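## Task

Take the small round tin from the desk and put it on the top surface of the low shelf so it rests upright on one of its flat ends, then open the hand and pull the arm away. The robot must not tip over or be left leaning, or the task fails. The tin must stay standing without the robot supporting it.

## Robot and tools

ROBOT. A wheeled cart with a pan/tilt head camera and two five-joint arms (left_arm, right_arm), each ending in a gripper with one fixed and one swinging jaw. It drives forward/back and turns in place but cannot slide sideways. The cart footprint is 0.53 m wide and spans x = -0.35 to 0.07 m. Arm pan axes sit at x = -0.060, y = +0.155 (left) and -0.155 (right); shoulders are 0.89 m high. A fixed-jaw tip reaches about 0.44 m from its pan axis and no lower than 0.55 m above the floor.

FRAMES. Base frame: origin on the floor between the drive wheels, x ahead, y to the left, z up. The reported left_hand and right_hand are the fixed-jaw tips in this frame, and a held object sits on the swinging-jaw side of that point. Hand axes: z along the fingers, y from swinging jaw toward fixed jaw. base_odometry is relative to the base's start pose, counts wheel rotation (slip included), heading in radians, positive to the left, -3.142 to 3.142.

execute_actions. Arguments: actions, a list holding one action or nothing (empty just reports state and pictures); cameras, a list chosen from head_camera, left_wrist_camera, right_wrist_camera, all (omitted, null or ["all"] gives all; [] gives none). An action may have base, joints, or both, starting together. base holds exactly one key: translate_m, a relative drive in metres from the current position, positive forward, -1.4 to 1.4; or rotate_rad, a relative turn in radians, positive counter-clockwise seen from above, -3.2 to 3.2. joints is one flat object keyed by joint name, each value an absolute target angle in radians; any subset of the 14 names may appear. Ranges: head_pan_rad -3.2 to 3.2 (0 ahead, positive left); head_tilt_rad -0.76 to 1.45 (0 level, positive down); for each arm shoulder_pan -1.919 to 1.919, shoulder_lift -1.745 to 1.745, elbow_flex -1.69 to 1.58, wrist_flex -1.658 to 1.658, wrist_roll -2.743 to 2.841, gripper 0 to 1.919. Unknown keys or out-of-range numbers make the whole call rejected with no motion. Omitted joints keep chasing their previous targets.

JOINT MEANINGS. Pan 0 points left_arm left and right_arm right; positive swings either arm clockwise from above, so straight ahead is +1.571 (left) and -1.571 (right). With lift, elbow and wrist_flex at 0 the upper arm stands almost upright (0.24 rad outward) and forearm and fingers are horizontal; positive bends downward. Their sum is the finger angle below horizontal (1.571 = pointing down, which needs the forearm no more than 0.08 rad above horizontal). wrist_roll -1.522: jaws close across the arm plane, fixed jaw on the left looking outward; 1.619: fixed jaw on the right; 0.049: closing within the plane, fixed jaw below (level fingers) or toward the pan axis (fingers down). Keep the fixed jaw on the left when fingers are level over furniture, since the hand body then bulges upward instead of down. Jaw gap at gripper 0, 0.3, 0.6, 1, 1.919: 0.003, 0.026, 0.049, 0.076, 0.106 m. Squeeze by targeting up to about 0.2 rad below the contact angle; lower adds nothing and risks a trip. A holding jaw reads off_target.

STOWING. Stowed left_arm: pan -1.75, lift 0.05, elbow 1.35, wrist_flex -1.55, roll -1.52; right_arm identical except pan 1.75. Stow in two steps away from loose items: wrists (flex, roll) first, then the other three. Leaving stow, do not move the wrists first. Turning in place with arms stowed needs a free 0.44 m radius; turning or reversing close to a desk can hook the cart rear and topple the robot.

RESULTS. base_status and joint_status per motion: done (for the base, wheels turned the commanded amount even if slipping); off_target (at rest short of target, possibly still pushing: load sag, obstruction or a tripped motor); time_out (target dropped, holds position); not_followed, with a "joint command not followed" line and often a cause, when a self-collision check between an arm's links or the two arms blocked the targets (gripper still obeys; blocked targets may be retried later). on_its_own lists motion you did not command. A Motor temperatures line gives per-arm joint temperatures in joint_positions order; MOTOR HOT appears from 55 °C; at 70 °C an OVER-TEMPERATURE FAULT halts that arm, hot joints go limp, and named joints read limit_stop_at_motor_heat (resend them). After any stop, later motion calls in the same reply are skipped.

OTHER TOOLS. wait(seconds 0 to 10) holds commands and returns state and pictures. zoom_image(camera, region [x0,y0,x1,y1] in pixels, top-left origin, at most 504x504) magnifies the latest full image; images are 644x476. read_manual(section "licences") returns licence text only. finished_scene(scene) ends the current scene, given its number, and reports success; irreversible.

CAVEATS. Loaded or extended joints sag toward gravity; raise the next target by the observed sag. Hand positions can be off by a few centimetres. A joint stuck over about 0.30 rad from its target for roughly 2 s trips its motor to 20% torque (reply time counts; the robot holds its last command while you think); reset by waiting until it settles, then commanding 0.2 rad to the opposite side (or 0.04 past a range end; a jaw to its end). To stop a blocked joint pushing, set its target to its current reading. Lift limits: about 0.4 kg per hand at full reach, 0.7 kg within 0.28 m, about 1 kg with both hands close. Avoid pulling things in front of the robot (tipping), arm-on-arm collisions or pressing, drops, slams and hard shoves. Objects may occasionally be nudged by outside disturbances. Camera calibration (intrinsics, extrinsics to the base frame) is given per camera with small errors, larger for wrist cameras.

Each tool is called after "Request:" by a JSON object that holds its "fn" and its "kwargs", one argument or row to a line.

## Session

Request:
{"fn": "execute_actions", "kwargs": {
  "actions": [
    {"joints":{"head_tilt_rad":0.35,"head_pan_rad":0}}
  ],
  "cameras": ["head_camera"]
}}

Scene clock: 1.00 s.
Motor temperatures (°C, as the motors report them): left_arm=[30 31 31 35 29] | right_arm=[33 30 28 28 29]
base_odometry: x=+0.000 y=+0.000 heading=+0.000 (m, m, rad; odometry frame)
base_status: not commanded
joint_positions: head_pan_rad=-0.010 head_tilt_rad=+0.343 left_arm_shoulder_pan_rad=-1.751 left_arm_shoulder_lift_rad=+0.096 left_arm_elbow_flex_rad=+1.386 left_arm_wrist_flex_rad=-1.548 left_arm_wrist_roll_rad=-1.491 left_arm_gripper_rad=+1.920 right_arm_shoulder_pan_rad=+1.727 right_arm_shoulder_lift_rad=+0.039 right_arm_elbow_flex_rad=+1.394 right_arm_wrist_flex_rad=-1.472 right_arm_wrist_roll_rad=-1.517 right_arm_gripper_rad=+1.920
joint_status: all done
left_hand: x=-0.3010 y=+0.1031 z=+0.8797 quat_wxyz=(-0.055, -0.679, -0.072, +0.728) (m; base frame)
right_hand: x=-0.3050 y=-0.1241 z=+0.8784 quat_wxyz=(-0.058, +0.691, -0.053, -0.718) (m; base frame)
pictures: head_camera
camera_calibration (this result's frames):
head_camera: T_world_to_cam=[[-0.0414233, -0.998688, 0.0301209, -0.0375375], [-0.325729, -0.0150015, -0.945344, 1.12062], [0.944555, -0.0489705, -0.32468, 0.407464], [0, 0, 0, 1]] pos_world=[-0.0214078, -0.000723435, 1.1928]
Images, in order (width x height): head_camera 644x476.

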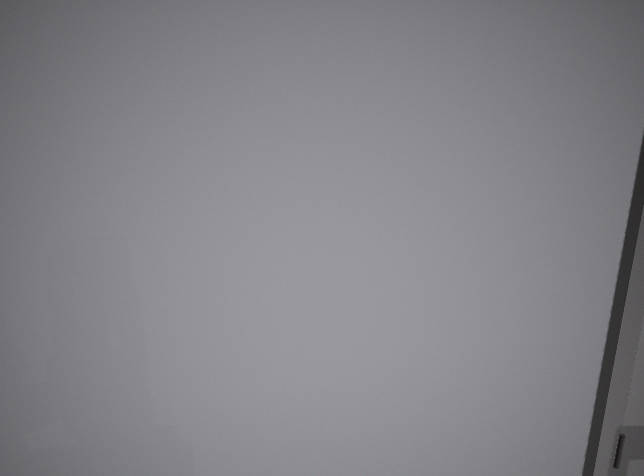

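Request:
{"fn": "execute_actions", "kwargs": {
  "actions": [
    {"joints":{"head_pan_rad":2.0}}
  ],
  "cameras": ["head_camera"]
}}

Request:
{"fn": "execute_actions", "kwargs": {
  "actions": [
    {"joints":{"head_pan_rad":3.0}}
  ],
  "cameras": ["head_camera"]
}}

Request:
{"fn": "execute_actions", "kwargs": {
  "actions": [
    {"joints":{"head_pan_rad":-2.2}}
  ],
  "cameras": ["head_camera"]
}}

Request:
{"fn": "execute_actions", "kwargs": {
  "actions": [
    {"joints":{"head_pan_rad":-1.3}}
  ],
  "cameras": ["head_camera"]
}}

Scene clock: 4.93 s.
Motor temperatures (°C, as the motors report them): left_arm=[30 31 31 35 29] | right_arm=[33 30 28 28 29]
base_odometry: x=+0.000 y=+0.000 heading=+0.000 (m, m, rad; odometry frame)
base_status: not commanded
joint_positions: head_pan_rad=+1.990 head_tilt_rad=+0.343 left_arm_shoulder_pan_rad=-1.751 left_arm_shoulder_lift_rad=+0.096 left_arm_elbow_flex_rad=+1.386 left_arm_wrist_flex_rad=-1.548 left_arm_wrist_roll_rad=-1.491 left_arm_gripper_rad=+1.920 right_arm_shoulder_pan_rad=+1.727 right_arm_shoulder_lift_rad=+0.039 right_arm_elbow_flex_rad=+1.394 right_arm_wrist_flex_rad=-1.472 right_arm_wrist_roll_rad=-1.517 right_arm_gripper_rad=+1.920
joint_status: all done
left_hand: x=-0.3010 y=+0.1031 z=+0.8797 quat_wxyz=(-0.055, -0.679, -0.072, +0.728) (m; base frame)
right_hand: x=-0.3050 y=-0.1241 z=+0.8784 quat_wxyz=(-0.058, +0.691, -0.053, -0.718) (m; base frame)
pictures: head_camera
camera_calibration (this result's frames):
head_camera: T_world_to_cam=[[0.925341, 0.377938, 0.0301217, 0.00789946], [0.149203, -0.289963, -0.945336, 1.14294], [-0.348544, 0.879252, -0.324704, 0.346716], [0, 0, 0, 1]] pos_world=[-0.0569928, 0.0235729, 1.1928]
Images, in order (width x height): head_camera 644x476.

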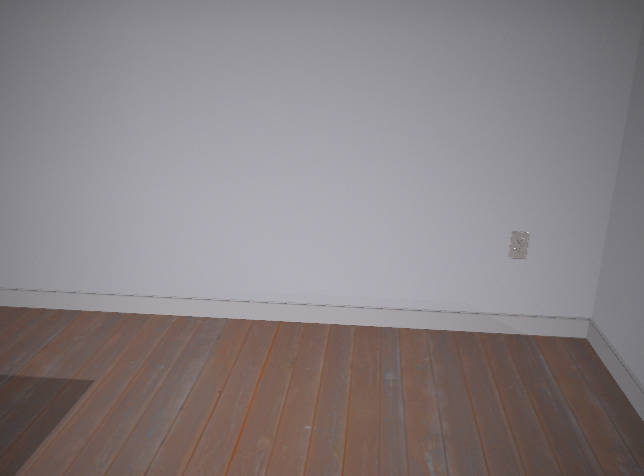

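Scene clock: 6.40 s.
Motor temperatures (°C, as the motors report them): left_arm=[30 31 31 35 29] | right_arm=[33 30 28 28 29]
base_odometry: x=+0.000 y=+0.000 heading=+0.000 (m, m, rad; odometry frame)
base_status: not commanded
joint_positions: head_pan_rad=+2.990 head_tilt_rad=+0.343 left_arm_shoulder_pan_rad=-1.751 left_arm_shoulder_lift_rad=+0.096 left_arm_elbow_flex_rad=+1.386 left_arm_wrist_flex_rad=-1.548 left_arm_wrist_roll_rad=-1.491 left_arm_gripper_rad=+1.920 right_arm_shoulder_pan_rad=+1.727 right_arm_shoulder_lift_rad=+0.039 right_arm_elbow_flex_rad=+1.394 right_arm_wrist_flex_rad=-1.472 right_arm_wrist_roll_rad=-1.517 right_arm_gripper_rad=+1.920
joint_status: all done
left_hand: x=-0.3010 y=+0.1031 z=+0.8797 quat_wxyz=(-0.055, -0.679, -0.072, +0.728) (m; base frame)
right_hand: x=-0.3050 y=-0.1241 z=+0.8784 quat_wxyz=(-0.058, +0.691, -0.053, -0.718) (m; base frame)
pictures: head_camera
camera_calibration (this result's frames):
head_camera: T_world_to_cam=[[0.181942, 0.982848, 0.0301218, -0.0270404], [0.324613, -0.0311193, -0.945335, 1.15118], [-0.928183, 0.181774, -0.324707, 0.319477], [0, 0, 0, 1]] pos_world=[-0.0722352, 0.00432793, 1.1928]
Images, in order (width x height): head_camera 644x476.

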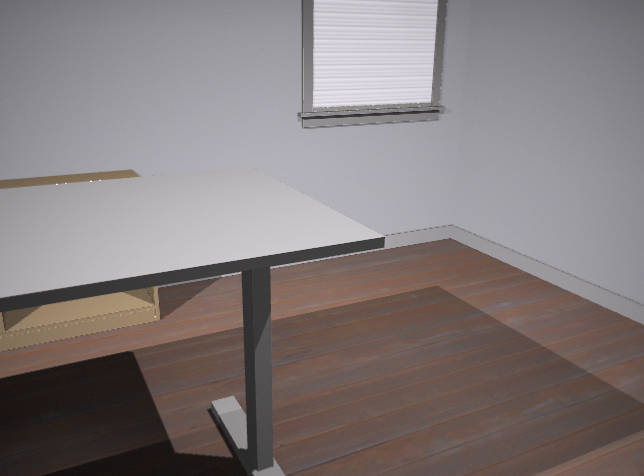

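Scene clock: 10.67 s.
Motor temperatures (°C, as the motors report them): left_arm=[30 31 31 35 29] | right_arm=[33 30 28 28 29]
base_odometry: x=+0.000 y=+0.000 heading=+0.000 (m, m, rad; odometry frame)
base_status: not commanded
joint_positions: head_pan_rad=-2.190 head_tilt_rad=+0.343 left_arm_shoulder_pan_rad=-1.751 left_arm_shoulder_lift_rad=+0.096 left_arm_elbow_flex_rad=+1.386 left_arm_wrist_flex_rad=-1.548 left_arm_wrist_roll_rad=-1.491 left_arm_gripper_rad=+1.920 right_arm_shoulder_pan_rad=+1.727 right_arm_shoulder_lift_rad=+0.039 right_arm_elbow_flex_rad=+1.394 right_arm_wrist_flex_rad=-1.472 right_arm_wrist_roll_rad=-1.517 right_arm_gripper_rad=+1.920
joint_status: all done
left_hand: x=-0.3010 y=+0.1031 z=+0.8797 quat_wxyz=(-0.055, -0.679, -0.072, +0.728) (m; base frame)
right_hand: x=-0.3050 y=-0.1241 z=+0.8784 quat_wxyz=(-0.058, +0.691, -0.053, -0.718) (m; base frame)
pictures: head_camera
camera_calibration (this result's frames):
head_camera: T_world_to_cam=[[-0.795327, 0.605432, 0.0301218, -0.072972], [0.174099, 0.275738, -0.945335, 1.14411], [-0.580642, -0.746606, -0.324707, 0.335811], [0, 0, 0, 1]] pos_world=[-0.0622382, -0.0205753, 1.1928]
Images, in order (width x height): head_camera 644x476.

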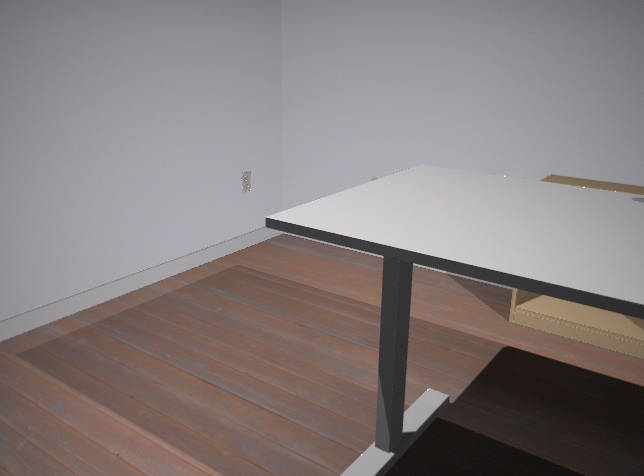

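Scene clock: 12.07 s.
Motor temperatures (°C, as the motors report them): left_arm=[30 31 31 35 29] | right_arm=[33 30 28 28 29]
base_odometry: x=+0.000 y=+0.000 heading=+0.000 (m, m, rad; odometry frame)
base_status: not commanded
joint_positions: head_pan_rad=-1.310 head_tilt_rad=+0.343 left_arm_shoulder_pan_rad=-1.751 left_arm_shoulder_lift_rad=+0.096 left_arm_elbow_flex_rad=+1.386 left_arm_wrist_flex_rad=-1.548 left_arm_wrist_roll_rad=-1.491 left_arm_gripper_rad=+1.920 right_arm_shoulder_pan_rad=+1.727 right_arm_shoulder_lift_rad=+0.039 right_arm_elbow_flex_rad=+1.394 right_arm_wrist_flex_rad=-1.472 right_arm_wrist_roll_rad=-1.517 right_arm_gripper_rad=+1.920
joint_status: all done
left_hand: x=-0.3010 y=+0.1031 z=+0.8797 quat_wxyz=(-0.055, -0.679, -0.072, +0.728) (m; base frame)
right_hand: x=-0.3050 y=-0.1241 z=+0.8784 quat_wxyz=(-0.058, +0.691, -0.053, -0.718) (m; base frame)
pictures: head_camera
camera_calibration (this result's frames):
head_camera: T_world_to_cam=[[-0.973375, -0.227233, 0.0301218, -0.0813403], [-0.101593, 0.309872, -0.945335, 1.13115], [0.205477, -0.923225, -0.324707, 0.372759], [0, 0, 0, 1]] pos_world=[-0.0408509, -0.0248543, 1.1928]
Images, in order (width x height): head_camera 644x476.

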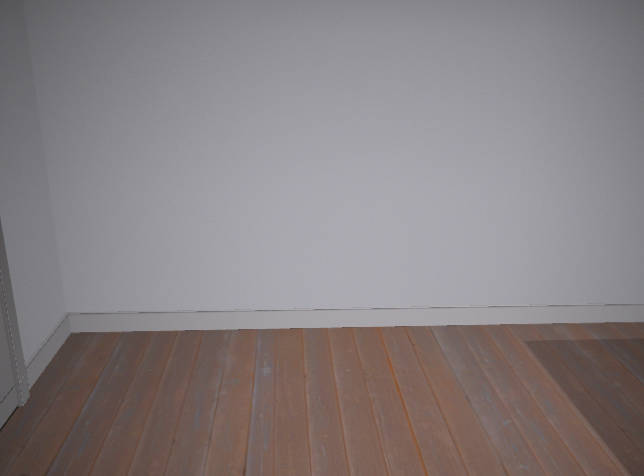

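Request:
{"fn": "execute_actions", "kwargs": {
  "actions": [
    {"joints":{"head_pan_rad":-2.85}}
  ],
  "cameras": ["head_camera"]
}}

Scene clock: 15.17 s.
Motor temperatures (°C, as the motors report them): left_arm=[30 31 31 35 29] | right_arm=[33 30 28 28 29]
base_odometry: x=+0.000 y=+0.000 heading=+0.000 (m, m, rad; odometry frame)
base_status: not commanded
joint_positions: head_pan_rad=-2.840 head_tilt_rad=+0.343 left_arm_shoulder_pan_rad=-1.751 left_arm_shoulder_lift_rad=+0.096 left_arm_elbow_flex_rad=+1.386 left_arm_wrist_flex_rad=-1.548 left_arm_wrist_roll_rad=-1.491 left_arm_gripper_rad=+1.920 right_arm_shoulder_pan_rad=+1.727 right_arm_shoulder_lift_rad=+0.039 right_arm_elbow_flex_rad=+1.394 right_arm_wrist_flex_rad=-1.472 right_arm_wrist_roll_rad=-1.517 right_arm_gripper_rad=+1.920
joint_status: all done
left_hand: x=-0.3010 y=+0.1031 z=+0.8797 quat_wxyz=(-0.055, -0.679, -0.072, +0.728) (m; base frame)
right_hand: x=-0.3050 y=-0.1241 z=+0.8784 quat_wxyz=(-0.058, +0.691, -0.053, -0.718) (m; base frame)
pictures: head_camera
camera_calibration (this result's frames):
head_camera: T_world_to_cam=[[-0.266749, 0.963295, 0.0301218, -0.0481289], [0.30547, 0.114149, -0.945335, 1.15028], [-0.914075, -0.242966, -0.324707, 0.32014], [0, 0, 0, 1]] pos_world=[-0.0715828, -0.00715779, 1.1928]
Images, in order (width x height): head_camera 644x476.

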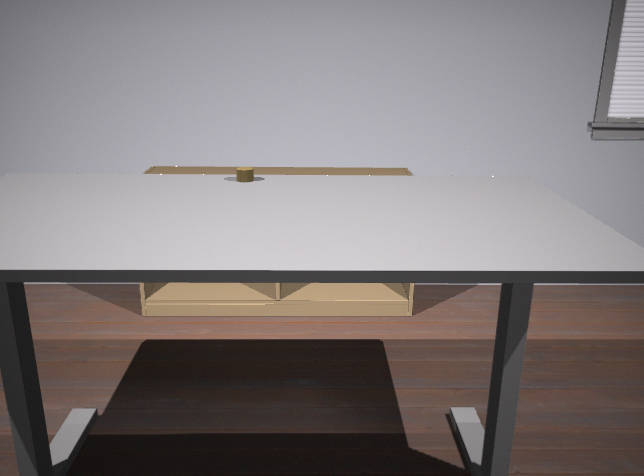

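Request:
{"fn": "execute_actions", "kwargs": {
  "actions": [
    {"base":{"rotate_rad":2.55},"joints":{"head_pan_rad":0.2,"head_tilt_rad":0.6}}
  ],
  "cameras": []
}}

Request:
{"fn": "execute_actions", "kwargs": {
  "actions": [
    {"base":{"translate_m":1.4}}
  ],
  "cameras": []
}}

Request:
{"fn": "execute_actions", "kwargs": {
  "actions": [
    {"base":{"rotate_rad":0.8}}
  ],
  "cameras": []
}}

Request:
{"fn": "execute_actions", "kwargs": {
  "actions": [
    {"base":{"translate_m":1.35}}
  ],
  "cameras": []
}}

Request:
{"fn": "execute_actions", "kwargs": {
  "actions": [
    {"base":{"rotate_rad":1.62}}
  ],
  "cameras": ["head_camera"]
}}

Scene clock: 22.10 s.
Motor temperatures (°C, as the motors report them): left_arm=[30 31 31 35 29] | right_arm=[33 30 28 28 29]
base_odometry: x=-0.001 y=+0.000 heading=+2.549 (m, m, rad; odometry frame)
base_status: done
joint_positions: head_pan_rad=+0.190 head_tilt_rad=+0.594 left_arm_shoulder_pan_rad=-1.751 left_arm_shoulder_lift_rad=+0.096 left_arm_elbow_flex_rad=+1.386 left_arm_wrist_flex_rad=-1.548 left_arm_wrist_roll_rad=-1.491 left_arm_gripper_rad=+1.920 right_arm_shoulder_pan_rad=+1.727 right_arm_shoulder_lift_rad=+0.039 right_arm_elbow_flex_rad=+1.394 right_arm_wrist_flex_rad=-1.472 right_arm_wrist_roll_rad=-1.517 right_arm_gripper_rad=+1.920
joint_status: all done
left_hand: x=-0.3010 y=+0.1031 z=+0.8797 quat_wxyz=(-0.055, -0.679, -0.072, +0.728) (m; base frame)
right_hand: x=-0.3050 y=-0.1241 z=+0.8784 quat_wxyz=(-0.058, +0.691, -0.053, -0.718) (m; base frame)
pictures: none
No camera images: the call's "cameras" was empty. Leave "cameras" out to get every camera's image.

Scene clock: 29.93 s.
Motor temperatures (°C, as the motors report them): left_arm=[30 31 31 35 29] | right_arm=[33 30 28 28 29]
base_odometry: x=-1.163 y=+0.781 heading=+2.548 (m, m, rad; odometry frame)
base_status: done
joint_positions: head_pan_rad=+0.190 head_tilt_rad=+0.594 left_arm_shoulder_pan_rad=-1.751 left_arm_shoulder_lift_rad=+0.096 left_arm_elbow_flex_rad=+1.386 left_arm_wrist_flex_rad=-1.548 left_arm_wrist_roll_rad=-1.491 left_arm_gripper_rad=+1.920 right_arm_shoulder_pan_rad=+1.727 right_arm_shoulder_lift_rad=+0.039 right_arm_elbow_flex_rad=+1.394 right_arm_wrist_flex_rad=-1.472 right_arm_wrist_roll_rad=-1.517 right_arm_gripper_rad=+1.920
joint_status: not commanded
left_hand: x=-0.3010 y=+0.1031 z=+0.8797 quat_wxyz=(-0.055, -0.679, -0.072, +0.728) (m; base frame)
right_hand: x=-0.3050 y=-0.1241 z=+0.8784 quat_wxyz=(-0.058, +0.691, -0.053, -0.718) (m; base frame)
pictures: none
No camera images: the call's "cameras" was empty. Leave "cameras" out to get every camera's image.

Scene clock: 31.63 s.
Motor temperatures (°C, as the motors report them): left_arm=[30 31 31 35 29] | right_arm=[33 30 28 28 29]
base_odometry: x=-1.162 y=+0.781 heading=-2.936 (m, m, rad; odometry frame)
base_status: done
joint_positions: head_pan_rad=+0.190 head_tilt_rad=+0.594 left_arm_shoulder_pan_rad=-1.751 left_arm_shoulder_lift_rad=+0.096 left_arm_elbow_flex_rad=+1.386 left_arm_wrist_flex_rad=-1.548 left_arm_wrist_roll_rad=-1.491 left_arm_gripper_rad=+1.920 right_arm_shoulder_pan_rad=+1.727 right_arm_shoulder_lift_rad=+0.039 right_arm_elbow_flex_rad=+1.394 right_arm_wrist_flex_rad=-1.472 right_arm_wrist_roll_rad=-1.517 right_arm_gripper_rad=+1.920
joint_status: not commanded
left_hand: x=-0.3010 y=+0.1031 z=+0.8797 quat_wxyz=(-0.055, -0.679, -0.072, +0.728) (m; base frame)
right_hand: x=-0.3050 y=-0.1241 z=+0.8784 quat_wxyz=(-0.058, +0.691, -0.053, -0.718) (m; base frame)
pictures: none
No camera images: the call's "cameras" was empty. Leave "cameras" out to get every camera's image.

Scene clock: 39.30 s.
Motor temperatures (°C, as the motors report them): left_arm=[30 31 31 35 29] | right_arm=[33 30 28 28 29]
base_odometry: x=-2.484 y=+0.504 heading=-2.936 (m, m, rad; odometry frame)
base_status: done
joint_positions: head_pan_rad=+0.190 head_tilt_rad=+0.594 left_arm_shoulder_pan_rad=-1.751 left_arm_shoulder_lift_rad=+0.096 left_arm_elbow_flex_rad=+1.386 left_arm_wrist_flex_rad=-1.548 left_arm_wrist_roll_rad=-1.491 left_arm_gripper_rad=+1.920 right_arm_shoulder_pan_rad=+1.727 right_arm_shoulder_lift_rad=+0.039 right_arm_elbow_flex_rad=+1.394 right_arm_wrist_flex_rad=-1.472 right_arm_wrist_roll_rad=-1.517 right_arm_gripper_rad=+1.920
joint_status: not commanded
left_hand: x=-0.3010 y=+0.1031 z=+0.8797 quat_wxyz=(-0.055, -0.679, -0.072, +0.728) (m; base frame)
right_hand: x=-0.3050 y=-0.1241 z=+0.8784 quat_wxyz=(-0.058, +0.691, -0.053, -0.718) (m; base frame)
pictures: none
No camera images: the call's "cameras" was empty. Leave "cameras" out to get every camera's image.

Scene clock: 42.03 s.
Motor temperatures (°C, as the motors report them): left_arm=[30 31 31 35 29] | right_arm=[33 30 28 28 29]
base_odometry: x=-2.483 y=+0.504 heading=-1.317 (m, m, rad; odometry frame)
base_status: done
joint_positions: head_pan_rad=+0.190 head_tilt_rad=+0.594 left_arm_shoulder_pan_rad=-1.751 left_arm_shoulder_lift_rad=+0.096 left_arm_elbow_flex_rad=+1.386 left_arm_wrist_flex_rad=-1.548 left_arm_wrist_roll_rad=-1.491 left_arm_gripper_rad=+1.920 right_arm_shoulder_pan_rad=+1.727 right_arm_shoulder_lift_rad=+0.039 right_arm_elbow_flex_rad=+1.394 right_arm_wrist_flex_rad=-1.472 right_arm_wrist_roll_rad=-1.517 right_arm_gripper_rad=+1.920
joint_status: not commanded
left_hand: x=-0.3010 y=+0.1031 z=+0.8797 quat_wxyz=(-0.055, -0.679, -0.072, +0.728) (m; base frame)
right_hand: x=-0.3050 y=-0.1241 z=+0.8784 quat_wxyz=(-0.058, +0.691, -0.053, -0.718) (m; base frame)
pictures: head_camera
camera_calibration (this result's frames):
head_camera: T_world_to_cam=[[0.166248, -0.98539, 0.0369885, -0.0356816], [-0.536961, -0.121926, -0.83475, 0.983402], [0.827064, 0.118914, -0.549386, 0.660579], [0, 0, 0, 1]] pos_world=[-0.0123602, 0.00619006, 1.18513]
Images, in order (width x height): head_camera 644x476.

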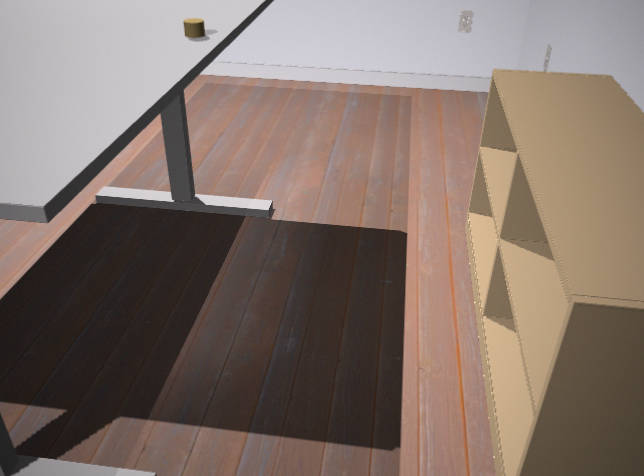

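Request:
{"fn": "execute_actions", "kwargs": {
  "actions": [
    {"base":{"rotate_rad":0.08}}
  ],
  "cameras": []
}}

Request:
{"fn": "execute_actions", "kwargs": {
  "actions": [
    {"base":{"translate_m":1.4},"joints":{"head_pan_rad":1.2,"head_tilt_rad":0.8,"left_arm_shoulder_lift_rad":-0.5,"left_arm_elbow_flex_rad":0.8}}
  ],
  "cameras": ["head_camera"]
}}

Scene clock: 45.57 s.
Motor temperatures (°C, as the motors report them): left_arm=[30 31 31 35 29] | right_arm=[33 30 28 28 29]
base_odometry: x=-2.483 y=+0.504 heading=-1.235 (m, m, rad; odometry frame)
base_status: done
joint_positions: head_pan_rad=+0.190 head_tilt_rad=+0.594 left_arm_shoulder_pan_rad=-1.751 left_arm_shoulder_lift_rad=+0.096 left_arm_elbow_flex_rad=+1.386 left_arm_wrist_flex_rad=-1.548 left_arm_wrist_roll_rad=-1.491 left_arm_gripper_rad=+1.920 right_arm_shoulder_pan_rad=+1.727 right_arm_shoulder_lift_rad=+0.039 right_arm_elbow_flex_rad=+1.394 right_arm_wrist_flex_rad=-1.472 right_arm_wrist_roll_rad=-1.517 right_arm_gripper_rad=+1.920
joint_status: not commanded
left_hand: x=-0.3010 y=+0.1031 z=+0.8797 quat_wxyz=(-0.055, -0.679, -0.072, +0.728) (m; base frame)
right_hand: x=-0.3050 y=-0.1241 z=+0.8784 quat_wxyz=(-0.058, +0.691, -0.053, -0.718) (m; base frame)
pictures: none
No camera images: the call's "cameras" was empty. Leave "cameras" out to get every camera's image.

Scene clock: 53.40 s.
Motor temperatures (°C, as the motors report them): left_arm=[30 31 31 35 29] | right_arm=[33 30 28 28 29]
base_odometry: x=-2.020 y=-0.817 heading=-1.234 (m, m, rad; odometry frame)
base_status: done
joint_positions: head_pan_rad=+1.190 head_tilt_rad=+0.795 left_arm_shoulder_pan_rad=-1.751 left_arm_shoulder_lift_rad=-0.475 left_arm_elbow_flex_rad=+0.832 left_arm_wrist_flex_rad=-1.548 left_arm_wrist_roll_rad=-1.491 left_arm_gripper_rad=+1.920 right_arm_shoulder_pan_rad=+1.727 right_arm_shoulder_lift_rad=+0.039 right_arm_elbow_flex_rad=+1.394 right_arm_wrist_flex_rad=-1.472 right_arm_wrist_roll_rad=-1.517 right_arm_gripper_rad=+1.920
joint_status: all done
left_hand: x=-0.2474 y=+0.1129 z=+1.1135 quat_wxyz=(-0.073, -0.188, -0.020, +0.979) (m; base frame)
right_hand: x=-0.3050 y=-0.1241 z=+0.8784 quat_wxyz=(-0.058, +0.691, -0.053, -0.718) (m; base frame)
pictures: head_camera
camera_calibration (this result's frames):
head_camera: T_world_to_cam=[[0.921908, -0.385252, 0.0408186, -0.00457406], [-0.245176, -0.661772, -0.708481, 0.851781], [0.299957, 0.643147, -0.704548, 0.814396], [0, 0, 0, 1]] pos_world=[-0.0312301, 0.0381467, 1.17744]
Images, in order (width x height): head_camera 644x476.

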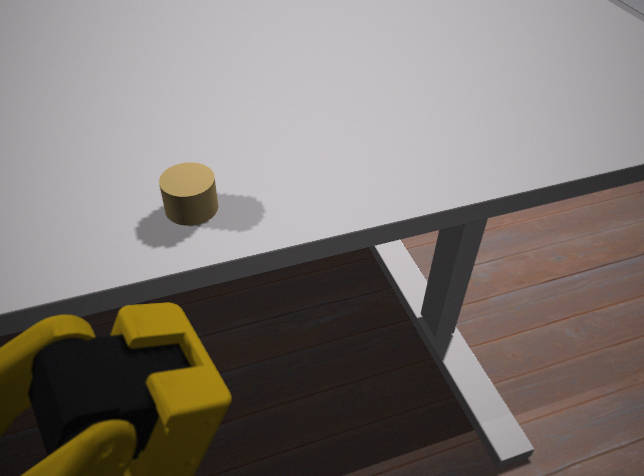

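Request:
{"fn": "execute_actions", "kwargs": {
  "actions": [
    {"base":{"translate_m":0.03},"joints":{"left_arm_shoulder_pan_rad":0,"left_arm_shoulder_lift_rad":0.6,"left_arm_elbow_flex_rad":-0.45,"left_arm_wrist_flex_rad":0.6,"left_arm_wrist_roll_rad":-1.52,"left_arm_gripper_rad":1.5}}
  ],
  "cameras": ["left_wrist_camera"]
}}

Scene clock: 61.20 s.
Motor temperatures (°C, as the motors report them): left_arm=[30 31 31 35 29] | right_arm=[33 30 28 28 29]
base_odometry: x=-2.009 y=-0.846 heading=-1.234 (m, m, rad; odometry frame)
base_status: done
joint_positions: head_pan_rad=+1.190 head_tilt_rad=+0.795 left_arm_shoulder_pan_rad=-0.006 left_arm_shoulder_lift_rad=+0.619 left_arm_elbow_flex_rad=-0.413 left_arm_wrist_flex_rad=+0.591 left_arm_wrist_roll_rad=-1.514 left_arm_gripper_rad=+1.509 right_arm_shoulder_pan_rad=+1.727 right_arm_shoulder_lift_rad=+0.039 right_arm_elbow_flex_rad=+1.394 right_arm_wrist_flex_rad=-1.472 right_arm_wrist_roll_rad=-1.517 right_arm_gripper_rad=+1.920
joint_status: all done
left_hand: x=-0.0698 y=+0.5186 z=+0.8320 quat_wxyz=(+0.267, -0.659, +0.650, +0.267) (m; base frame)
right_hand: x=-0.3050 y=-0.1241 z=+0.8784 quat_wxyz=(-0.058, +0.691, -0.053, -0.718) (m; base frame)
pictures: left_wrist_camera
camera_calibration (this result's frames):
left_wrist_camera: T_world_to_cam=[[0.999838, 0.00722392, -0.0164729, 0.076159], [0.00339246, -0.975107, -0.221709, 0.714243], [-0.0176644, 0.221618, -0.974974, 0.763758], [0, 0, 0, 1]] pos_world=[-0.0650783, 0.526651, 0.904253]
Images, in order (width x height): left_wrist_camera 644x476.

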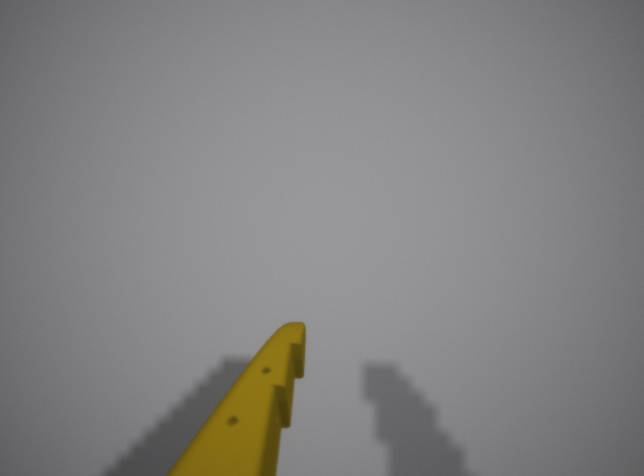

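Request:
{"fn": "execute_actions", "kwargs": {
  "actions": [
    {"joints":{"left_arm_shoulder_lift_rad":0.3,"left_arm_elbow_flex_rad":0.0,"left_arm_wrist_flex_rad":0.9}}
  ],
  "cameras": ["left_wrist_camera","head_camera"]
}}

Scene clock: 63.43 s.
Motor temperatures (°C, as the motors report them): left_arm=[30 31 31 35 29] | right_arm=[33 30 28 28 29]
base_odometry: x=-2.009 y=-0.846 heading=-1.234 (m, m, rad; odometry frame)
base_status: not commanded
joint_positions: head_pan_rad=+1.190 head_tilt_rad=+0.795 left_arm_shoulder_pan_rad=-0.006 left_arm_shoulder_lift_rad=+0.306 left_arm_elbow_flex_rad=-0.019 left_arm_wrist_flex_rad=+0.877 left_arm_wrist_roll_rad=-1.514 left_arm_gripper_rad=+1.509 right_arm_shoulder_pan_rad=+1.727 right_arm_shoulder_lift_rad=+0.039 right_arm_elbow_flex_rad=+1.394 right_arm_wrist_flex_rad=-1.472 right_arm_wrist_roll_rad=-1.517 right_arm_gripper_rad=+1.920
joint_status: all done
left_hand: x=-0.0694 y=+0.4401 z=+0.8122 quat_wxyz=(+0.143, -0.697, +0.688, +0.143) (m; base frame)
right_hand: x=-0.3050 y=-0.1241 z=+0.8784 quat_wxyz=(-0.058, +0.691, -0.053, -0.718) (m; base frame)
pictures: head_camera, left_wrist_camera
camera_calibration (this result's frames):
head_camera: T_world_to_cam=[[0.922006, -0.385018, 0.0408191, -0.00456996], [-0.245016, -0.661854, -0.708461, 0.851765], [0.299786, 0.643204, -0.704569, 0.814412], [0, 0, 0, 1]] pos_world=[-0.0312395, 0.0381514, 1.17744]
left_wrist_camera: T_world_to_cam=[[0.999873, 0.00122601, -0.0158803, 0.0781039], [0.00347791, -0.989779, 0.142566, 0.343954], [-0.0155432, -0.142603, -0.989658, 0.934243], [0, 0, 0, 1]] pos_world=[-0.0647692, 0.473569, 0.876785]
Images, in order (width x height): head_camera 644x476, left_wrist_camera 644x476.

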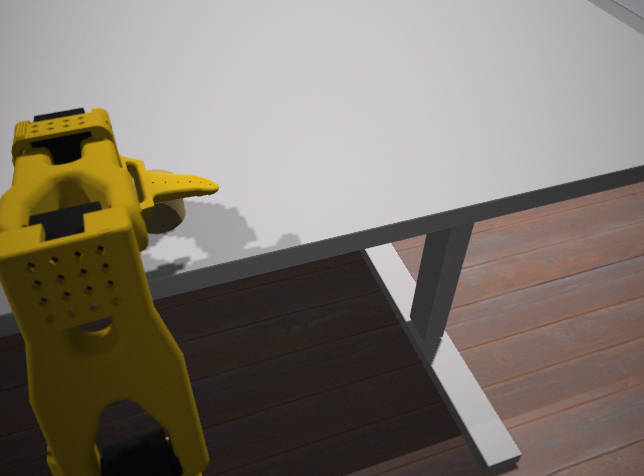

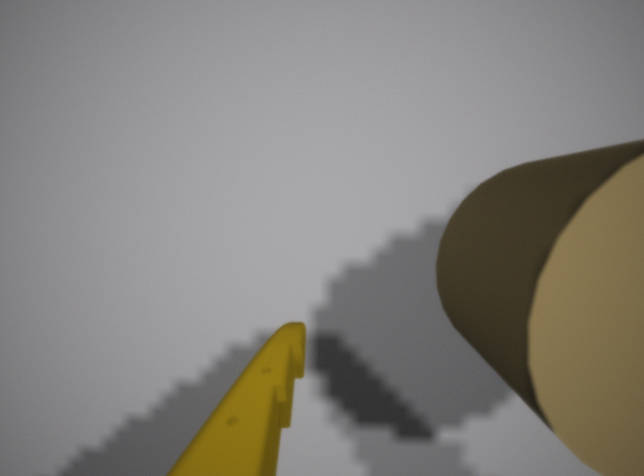

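Request:
{"fn": "execute_actions", "kwargs": {
  "actions": [
    {"base":{"translate_m":0.025},"joints":{"left_arm_shoulder_lift_rad":0.4,"left_arm_elbow_flex_rad":-0.22,"left_arm_wrist_flex_rad":0.68}}
  ],
  "cameras": []
}}

Request:
{"fn": "execute_actions", "kwargs": {
  "actions": [
    {"joints":{"left_arm_shoulder_lift_rad":0.64}}
  ],
  "cameras": ["left_wrist_camera"]
}}

Scene clock: 65.73 s.
Motor temperatures (°C, as the motors report them): left_arm=[30 31 31 35 29] | right_arm=[33 30 28 28 29]
base_odometry: x=-2.001 y=-0.870 heading=-1.234 (m, m, rad; odometry frame)
base_status: done
joint_positions: head_pan_rad=+1.190 head_tilt_rad=+0.795 left_arm_shoulder_pan_rad=-0.003 left_arm_shoulder_lift_rad=+0.413 left_arm_elbow_flex_rad=-0.183 left_arm_wrist_flex_rad=+0.699 left_arm_wrist_roll_rad=-1.514 left_arm_gripper_rad=+1.509 right_arm_shoulder_pan_rad=+1.727 right_arm_shoulder_lift_rad=+0.039 right_arm_elbow_flex_rad=+1.394 right_arm_wrist_flex_rad=-1.472 right_arm_wrist_roll_rad=-1.517 right_arm_gripper_rad=+1.920
joint_status: all done
left_hand: x=-0.0686 y=+0.4847 z=+0.8314 quat_wxyz=(+0.224, -0.675, +0.667, +0.223) (m; base frame)
right_hand: x=-0.3050 y=-0.1241 z=+0.8784 quat_wxyz=(-0.058, +0.691, -0.053, -0.718) (m; base frame)
pictures: none
No camera images: the call's "cameras" was empty. Leave "cameras" out to get every camera's image.

Scene clock: 66.60 s.
Motor temperatures (°C, as the motors report them): left_arm=[30 31 31 35 29] | right_arm=[33 30 28 28 29]
base_odometry: x=-2.001 y=-0.870 heading=-1.234 (m, m, rad; odometry frame)
base_status: not commanded
joint_positions: head_pan_rad=+1.190 head_tilt_rad=+0.795 left_arm_shoulder_pan_rad=-0.003 left_arm_shoulder_lift_rad=+0.545 left_arm_elbow_flex_rad=-0.246 left_arm_wrist_flex_rad=+0.679 left_arm_wrist_roll_rad=-1.516 left_arm_gripper_rad=+1.508 right_arm_shoulder_pan_rad=+1.727 right_arm_shoulder_lift_rad=+0.039 right_arm_elbow_flex_rad=+1.394 right_arm_wrist_flex_rad=-1.472 right_arm_wrist_roll_rad=-1.517 right_arm_gripper_rad=+1.920
joint_status: all done
left_hand: x=-0.0686 y=+0.4876 z=+0.8077 quat_wxyz=(+0.207, -0.679, +0.673, +0.206) (m; base frame)
right_hand: x=-0.3050 y=-0.1241 z=+0.8784 quat_wxyz=(-0.058, +0.691, -0.053, -0.718) (m; base frame)
pictures: left_wrist_camera
camera_calibration (this result's frames):
left_wrist_camera: T_world_to_cam=[[0.99985, -0.000103918, -0.017313, 0.0790339], [-0.00084049, -0.999094, -0.0425426, 0.545346], [-0.0172929, 0.0425508, -0.998945, 0.853612], [0, 0, 0, 1]] pos_world=[-0.0638023, 0.508538, 0.87728]
Images, in order (width x height): left_wrist_camera 644x476.

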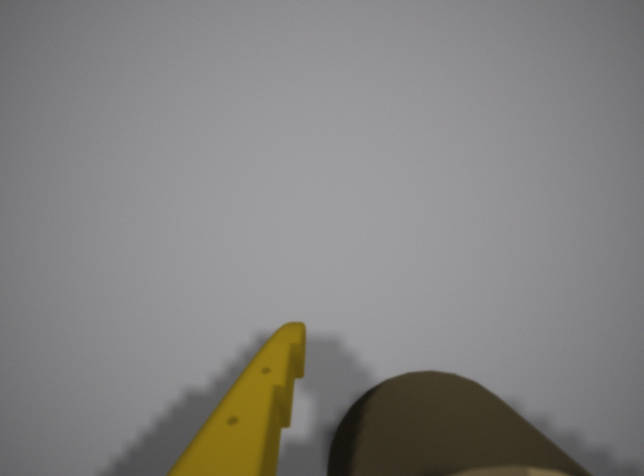

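Request:
{"fn": "execute_actions", "kwargs": {
  "actions": [
    {"joints":{"left_arm_shoulder_lift_rad":0.35,"left_arm_elbow_flex_rad":-0.05,"left_arm_wrist_flex_rad":0.82,"left_arm_gripper_rad":1.8}}
  ],
  "cameras": []
}}

Request:
{"fn": "execute_actions", "kwargs": {
  "actions": [
    {"joints":{"left_arm_shoulder_lift_rad":0.53}}
  ],
  "cameras": ["left_wrist_camera","head_camera"]
}}

Scene clock: 68.63 s.
Motor temperatures (°C, as the motors report them): left_arm=[30 31 31 35 29] | right_arm=[33 30 28 28 29]
base_odometry: x=-2.001 y=-0.870 heading=-1.234 (m, m, rad; odometry frame)
base_status: not commanded
joint_positions: head_pan_rad=+1.190 head_tilt_rad=+0.795 left_arm_shoulder_pan_rad=-0.003 left_arm_shoulder_lift_rad=+0.361 left_arm_elbow_flex_rad=-0.064 left_arm_wrist_flex_rad=+0.795 left_arm_wrist_roll_rad=-1.516 left_arm_gripper_rad=+1.791 right_arm_shoulder_pan_rad=+1.727 right_arm_shoulder_lift_rad=+0.039 right_arm_elbow_flex_rad=+1.394 right_arm_wrist_flex_rad=-1.472 right_arm_wrist_roll_rad=-1.517 right_arm_gripper_rad=+1.920
joint_status: all done
left_hand: x=-0.0685 y=+0.4554 z=+0.8122 quat_wxyz=(+0.168, -0.690, +0.684, +0.167) (m; base frame)
right_hand: x=-0.3050 y=-0.1241 z=+0.8784 quat_wxyz=(-0.058, +0.691, -0.053, -0.718) (m; base frame)
pictures: none
No camera images: the call's "cameras" was empty. Leave "cameras" out to get every camera's image.

Scene clock: 69.43 s.
Motor temperatures (°C, as the motors report them): left_arm=[30 31 31 35 29] | right_arm=[33 30 28 28 29]
base_odometry: x=-2.001 y=-0.870 heading=-1.234 (m, m, rad; odometry frame)
base_status: not commanded
joint_positions: head_pan_rad=+1.190 head_tilt_rad=+0.795 left_arm_shoulder_pan_rad=-0.003 left_arm_shoulder_lift_rad=+0.399 left_arm_elbow_flex_rad=-0.091 left_arm_wrist_flex_rad=+0.795 left_arm_wrist_roll_rad=-1.516 left_arm_gripper_rad=+1.791 right_arm_shoulder_pan_rad=+1.727 right_arm_shoulder_lift_rad=+0.039 right_arm_elbow_flex_rad=+1.394 right_arm_wrist_flex_rad=-1.472 right_arm_wrist_roll_rad=-1.517 right_arm_gripper_rad=+1.920
joint_status: left_arm_shoulder_lift_rad off_target (ended at +0.400, target +0.530)
left_hand: x=-0.0686 y=+0.4571 z=+0.8074 quat_wxyz=(+0.164, -0.691, +0.685, +0.163) (m; base frame)
right_hand: x=-0.3050 y=-0.1241 z=+0.8784 quat_wxyz=(-0.058, +0.691, -0.053, -0.718) (m; base frame)
pictures: head_camera, left_wrist_camera
camera_calibration (this result's frames):
head_camera: T_world_to_cam=[[0.922035, -0.384948, 0.0408194, -0.00456897], [-0.244973, -0.661886, -0.708446, 0.85175], [0.299733, 0.643212, -0.704584, 0.814427], [0, 0, 0, 1]] pos_world=[-0.0312422, 0.0381531, 1.17744]
left_wrist_camera: T_world_to_cam=[[0.999856, -0.00225332, -0.0168175, 0.0795247], [-0.000847536, -0.996538, 0.0831341, 0.412226], [-0.0169466, -0.0831079, -0.996396, 0.910034], [0, 0, 0, 1]] pos_world=[-0.0637419, 0.486609, 0.873822]
Images, in order (width x height): head_camera 644x476, left_wrist_camera 644x476.

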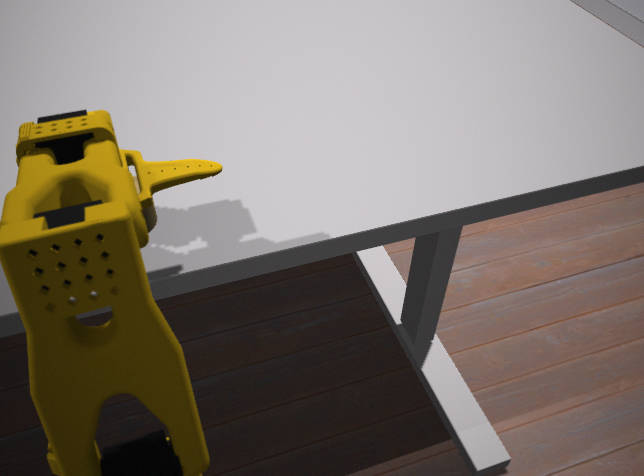

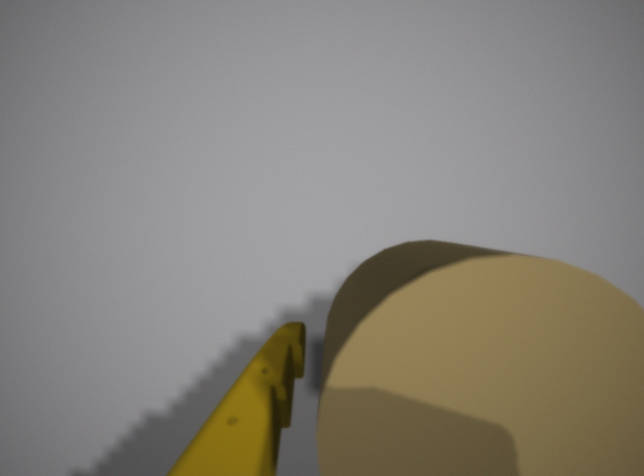

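Request:
{"fn": "execute_actions", "kwargs": {
  "actions": [
    {"base":{"translate_m":-0.01},"joints":{"left_arm_shoulder_lift_rad":0.3,"left_arm_gripper_rad":1.2}}
  ],
  "cameras": []
}}

Request:
{"fn": "execute_actions", "kwargs": {
  "actions": [
    {"joints":{"left_arm_shoulder_lift_rad":0.55}}
  ],
  "cameras": ["left_wrist_camera"]
}}

Scene clock: 71.57 s.
Motor temperatures (°C, as the motors report them): left_arm=[30 31 31 35 29] | right_arm=[33 30 28 28 29]
base_odometry: x=-2.005 y=-0.860 heading=-1.234 (m, m, rad; odometry frame)
base_status: done
joint_positions: head_pan_rad=+1.190 head_tilt_rad=+0.795 left_arm_shoulder_pan_rad=+0.005 left_arm_shoulder_lift_rad=+0.343 left_arm_elbow_flex_rad=-0.048 left_arm_wrist_flex_rad=+0.808 left_arm_wrist_roll_rad=-1.516 left_arm_gripper_rad=+1.210 right_arm_shoulder_pan_rad=+1.727 right_arm_shoulder_lift_rad=+0.039 right_arm_elbow_flex_rad=+1.394 right_arm_wrist_flex_rad=-1.472 right_arm_wrist_roll_rad=-1.517 right_arm_gripper_rad=+1.920
joint_status: all done
left_hand: x=-0.0663 y=+0.4525 z=+0.8131 quat_wxyz=(+0.165, -0.688, +0.687, +0.163) (m; base frame)
right_hand: x=-0.3050 y=-0.1241 z=+0.8784 quat_wxyz=(-0.058, +0.691, -0.053, -0.718) (m; base frame)
pictures: none
No camera images: the call's "cameras" was empty. Leave "cameras" out to get every camera's image.

Scene clock: 72.43 s.
Motor temperatures (°C, as the motors report them): left_arm=[30 31 31 35 29] | right_arm=[33 30 28 28 29]
base_odometry: x=-2.005 y=-0.860 heading=-1.234 (m, m, rad; odometry frame)
base_status: not commanded
joint_positions: head_pan_rad=+1.190 head_tilt_rad=+0.795 left_arm_shoulder_pan_rad=+0.005 left_arm_shoulder_lift_rad=+0.404 left_arm_elbow_flex_rad=-0.099 left_arm_wrist_flex_rad=+0.808 left_arm_wrist_roll_rad=-1.516 left_arm_gripper_rad=+1.209 right_arm_shoulder_pan_rad=+1.727 right_arm_shoulder_lift_rad=+0.039 right_arm_elbow_flex_rad=+1.394 right_arm_wrist_flex_rad=-1.472 right_arm_wrist_roll_rad=-1.517 right_arm_gripper_rad=+1.920
joint_status: left_arm_shoulder_lift_rad off_target (ended at +0.404, target +0.550)
left_hand: x=-0.0662 y=+0.4564 z=+0.8068 quat_wxyz=(+0.161, -0.689, +0.688, +0.160) (m; base frame)
right_hand: x=-0.3050 y=-0.1241 z=+0.8784 quat_wxyz=(-0.058, +0.691, -0.053, -0.718) (m; base frame)
pictures: left_wrist_camera
camera_calibration (this result's frames):
left_wrist_camera: T_world_to_cam=[[0.999809, -0.0100765, -0.0167707, 0.0807295], [-0.00848682, -0.995695, 0.0923024, 0.40326], [-0.0176285, -0.0921424, -0.99559, 0.912863], [0, 0, 0, 1]] pos_world=[-0.0611993, 0.486451, 0.872969]
Images, in order (width x height): left_wrist_camera 644x476.

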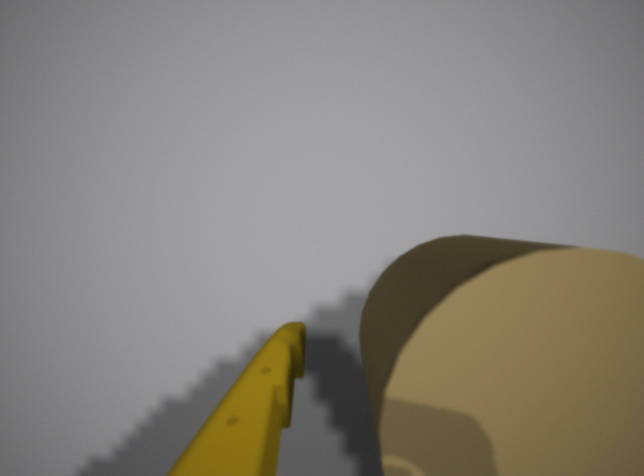

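Request:
{"fn": "execute_actions", "kwargs": {
  "actions": [
    {"base":{"translate_m":0.006},"joints":{"left_arm_shoulder_lift_rad":0.3,"left_arm_gripper_rad":1.5}}
  ],
  "cameras": []
}}

Request:
{"fn": "execute_actions", "kwargs": {
  "actions": [
    {"joints":{"left_arm_shoulder_lift_rad":0.55}}
  ],
  "cameras": ["left_wrist_camera","head_camera"]
}}

Scene clock: 74.90 s.
Motor temperatures (°C, as the motors report them): left_arm=[30 31 31 35 29] | right_arm=[33 30 28 28 29]
base_odometry: x=-2.002 y=-0.866 heading=-1.233 (m, m, rad; odometry frame)
base_status: done
joint_positions: head_pan_rad=+1.190 head_tilt_rad=+0.795 left_arm_shoulder_pan_rad=-0.004 left_arm_shoulder_lift_rad=+0.343 left_arm_elbow_flex_rad=-0.048 left_arm_wrist_flex_rad=+0.808 left_arm_wrist_roll_rad=-1.516 left_arm_gripper_rad=+1.491 right_arm_shoulder_pan_rad=+1.727 right_arm_shoulder_lift_rad=+0.039 right_arm_elbow_flex_rad=+1.394 right_arm_wrist_flex_rad=-1.472 right_arm_wrist_roll_rad=-1.517 right_arm_gripper_rad=+1.920
joint_status: all done
left_hand: x=-0.0690 y=+0.4524 z=+0.8131 quat_wxyz=(+0.164, -0.691, +0.684, +0.164) (m; base frame)
right_hand: x=-0.3050 y=-0.1241 z=+0.8784 quat_wxyz=(-0.058, +0.691, -0.053, -0.718) (m; base frame)
pictures: none
No camera images: the call's "cameras" was empty. Leave "cameras" out to get every camera's image.

Scene clock: 75.77 s.
Motor temperatures (°C, as the motors report them): left_arm=[30 31 31 35 29] | right_arm=[33 30 28 28 29]
base_odometry: x=-2.002 y=-0.866 heading=-1.233 (m, m, rad; odometry frame)
base_status: not commanded
joint_positions: head_pan_rad=+1.190 head_tilt_rad=+0.795 left_arm_shoulder_pan_rad=-0.004 left_arm_shoulder_lift_rad=+0.404 left_arm_elbow_flex_rad=-0.099 left_arm_wrist_flex_rad=+0.808 left_arm_wrist_roll_rad=-1.516 left_arm_gripper_rad=+1.491 right_arm_shoulder_pan_rad=+1.727 right_arm_shoulder_lift_rad=+0.039 right_arm_elbow_flex_rad=+1.394 right_arm_wrist_flex_rad=-1.472 right_arm_wrist_roll_rad=-1.517 right_arm_gripper_rad=+1.920
joint_status: left_arm_shoulder_lift_rad off_target (ended at +0.404, target +0.550)
left_hand: x=-0.0690 y=+0.4563 z=+0.8068 quat_wxyz=(+0.161, -0.692, +0.685, +0.160) (m; base frame)
right_hand: x=-0.3050 y=-0.1241 z=+0.8784 quat_wxyz=(-0.058, +0.691, -0.053, -0.718) (m; base frame)
pictures: head_camera, left_wrist_camera
camera_calibration (this result's frames):
head_camera: T_world_to_cam=[[0.922037, -0.384943, 0.0408195, -0.00456898], [-0.244971, -0.661891, -0.708442, 0.851745], [0.299728, 0.64321, -0.704588, 0.814432], [0, 0, 0, 1]] pos_world=[-0.0312423, 0.0381533, 1.17744]
left_wrist_camera: T_world_to_cam=[[0.999859, -0.000874128, -0.0167707, 0.0793062], [0.000677671, -0.995731, 0.0923024, 0.403815], [-0.0167797, -0.0923007, -0.99559, 0.912938], [0, 0, 0, 1]] pos_world=[-0.0642498, 0.486426, 0.872969]
Images, in order (width x height): head_camera 644x476, left_wrist_camera 644x476.

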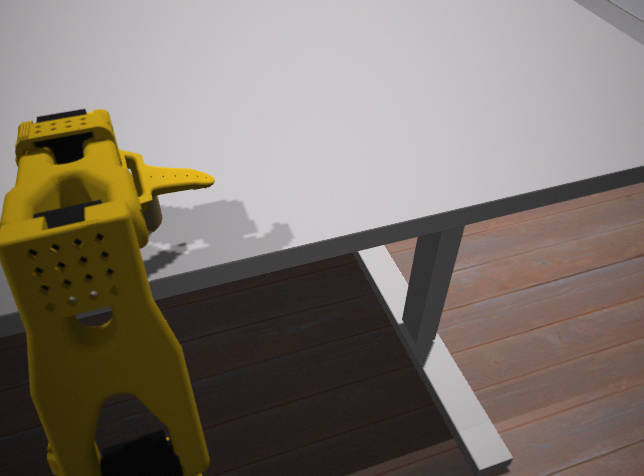

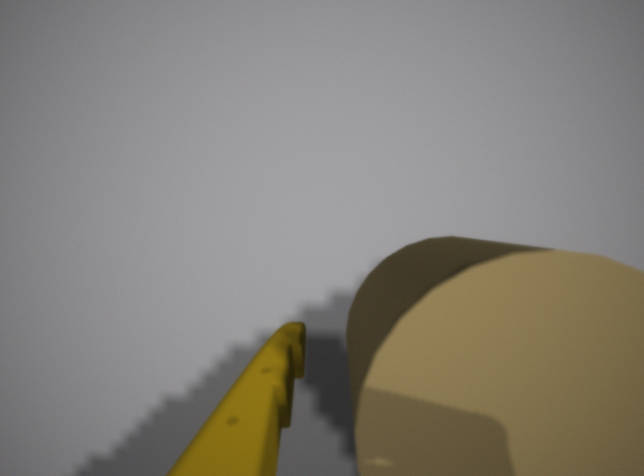

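Request:
{"fn": "execute_actions", "kwargs": {
  "actions": [
    {"joints":{"left_arm_shoulder_lift_rad":0.42,"left_arm_gripper_rad":0.6}}
  ],
  "cameras": ["left_wrist_camera"]
}}

Request:
{"fn": "execute_actions", "kwargs": {
  "actions": [
    {"joints":{"left_arm_shoulder_lift_rad":0.0,"left_arm_elbow_flex_rad":0.1}}
  ],
  "cameras": ["left_wrist_camera"]
}}

Scene clock: 78.33 s.
Motor temperatures (°C, as the motors report them): left_arm=[30 31 31 35 29] | right_arm=[33 30 28 28 29]
base_odometry: x=-2.002 y=-0.866 heading=-1.233 (m, m, rad; odometry frame)
base_status: not commanded
joint_positions: head_pan_rad=+1.190 head_tilt_rad=+0.795 left_arm_shoulder_pan_rad=-0.004 left_arm_shoulder_lift_rad=+0.395 left_arm_elbow_flex_rad=-0.099 left_arm_wrist_flex_rad=+0.808 left_arm_wrist_roll_rad=-1.516 left_arm_gripper_rad=+0.610 right_arm_shoulder_pan_rad=+1.727 right_arm_shoulder_lift_rad=+0.039 right_arm_elbow_flex_rad=+1.394 right_arm_wrist_flex_rad=-1.472 right_arm_wrist_roll_rad=-1.517 right_arm_gripper_rad=+1.920
joint_status: all done
left_hand: x=-0.0690 y=+0.4571 z=+0.8093 quat_wxyz=(+0.164, -0.692, +0.684, +0.163) (m; base frame)
right_hand: x=-0.3050 y=-0.1241 z=+0.8784 quat_wxyz=(-0.058, +0.691, -0.053, -0.718) (m; base frame)
pictures: left_wrist_camera
camera_calibration (this result's frames):
left_wrist_camera: T_world_to_cam=[[0.999858, -0.000719557, -0.0168175, 0.0793194], [0.000681135, -0.996538, 0.0831341, 0.412162], [-0.0168191, -0.0831338, -0.996396, 0.911958], [0, 0, 0, 1]] pos_world=[-0.0642506, 0.486606, 0.875741]
Images, in order (width x height): left_wrist_camera 644x476.

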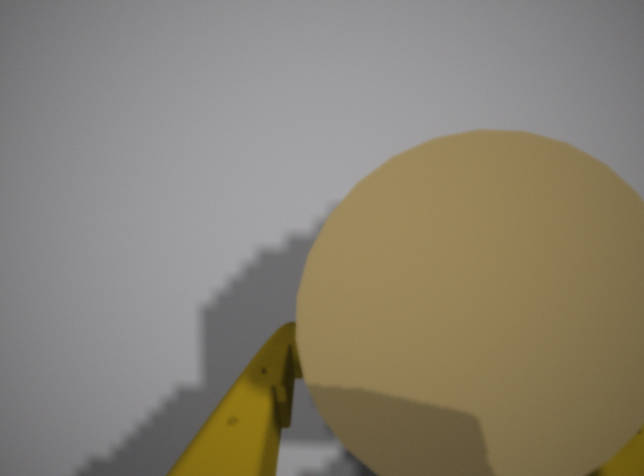

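Scene clock: 79.40 s.
Motor temperatures (°C, as the motors report them): left_arm=[30 31 31 35 29] | right_arm=[33 30 28 28 29]
base_odometry: x=-2.002 y=-0.866 heading=-1.233 (m, m, rad; odometry frame)
base_status: not commanded
joint_positions: head_pan_rad=+1.190 head_tilt_rad=+0.795 left_arm_shoulder_pan_rad=-0.004 left_arm_shoulder_lift_rad=+0.045 left_arm_elbow_flex_rad=+0.105 left_arm_wrist_flex_rad=+0.811 left_arm_wrist_roll_rad=-1.516 left_arm_gripper_rad=+0.609 right_arm_shoulder_pan_rad=+1.727 right_arm_shoulder_lift_rad=+0.039 right_arm_elbow_flex_rad=+1.394 right_arm_wrist_flex_rad=-1.472 right_arm_wrist_roll_rad=-1.517 right_arm_gripper_rad=+1.920
joint_status: all done
left_hand: x=-0.0690 y=+0.4443 z=+0.8584 quat_wxyz=(+0.213, -0.678, +0.671, +0.212) (m; base frame)
right_hand: x=-0.3050 y=-0.1241 z=+0.8784 quat_wxyz=(-0.058, +0.691, -0.053, -0.718) (m; base frame)
pictures: left_wrist_camera
camera_calibration (this result's frames):
left_wrist_camera: T_world_to_cam=[[0.999848, 0.00172236, -0.0173588, 0.0794595], [0.000688412, -0.998234, -0.0593942, 0.518395], [-0.0174304, 0.0593732, -0.998084, 0.897886], [0, 0, 0, 1]] pos_world=[-0.0641537, 0.464033, 0.928334]
Images, in order (width x height): left_wrist_camera 644x476.

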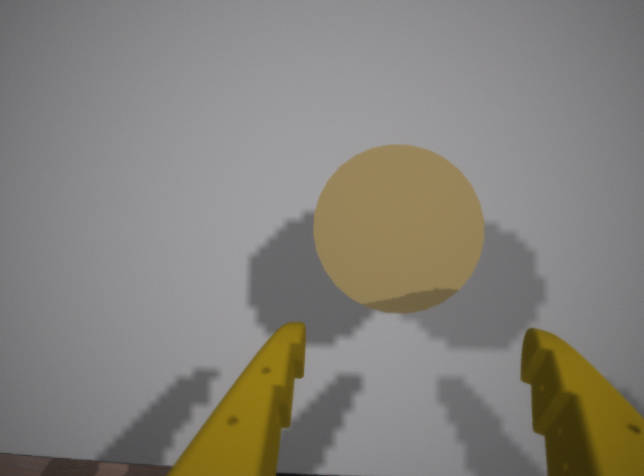

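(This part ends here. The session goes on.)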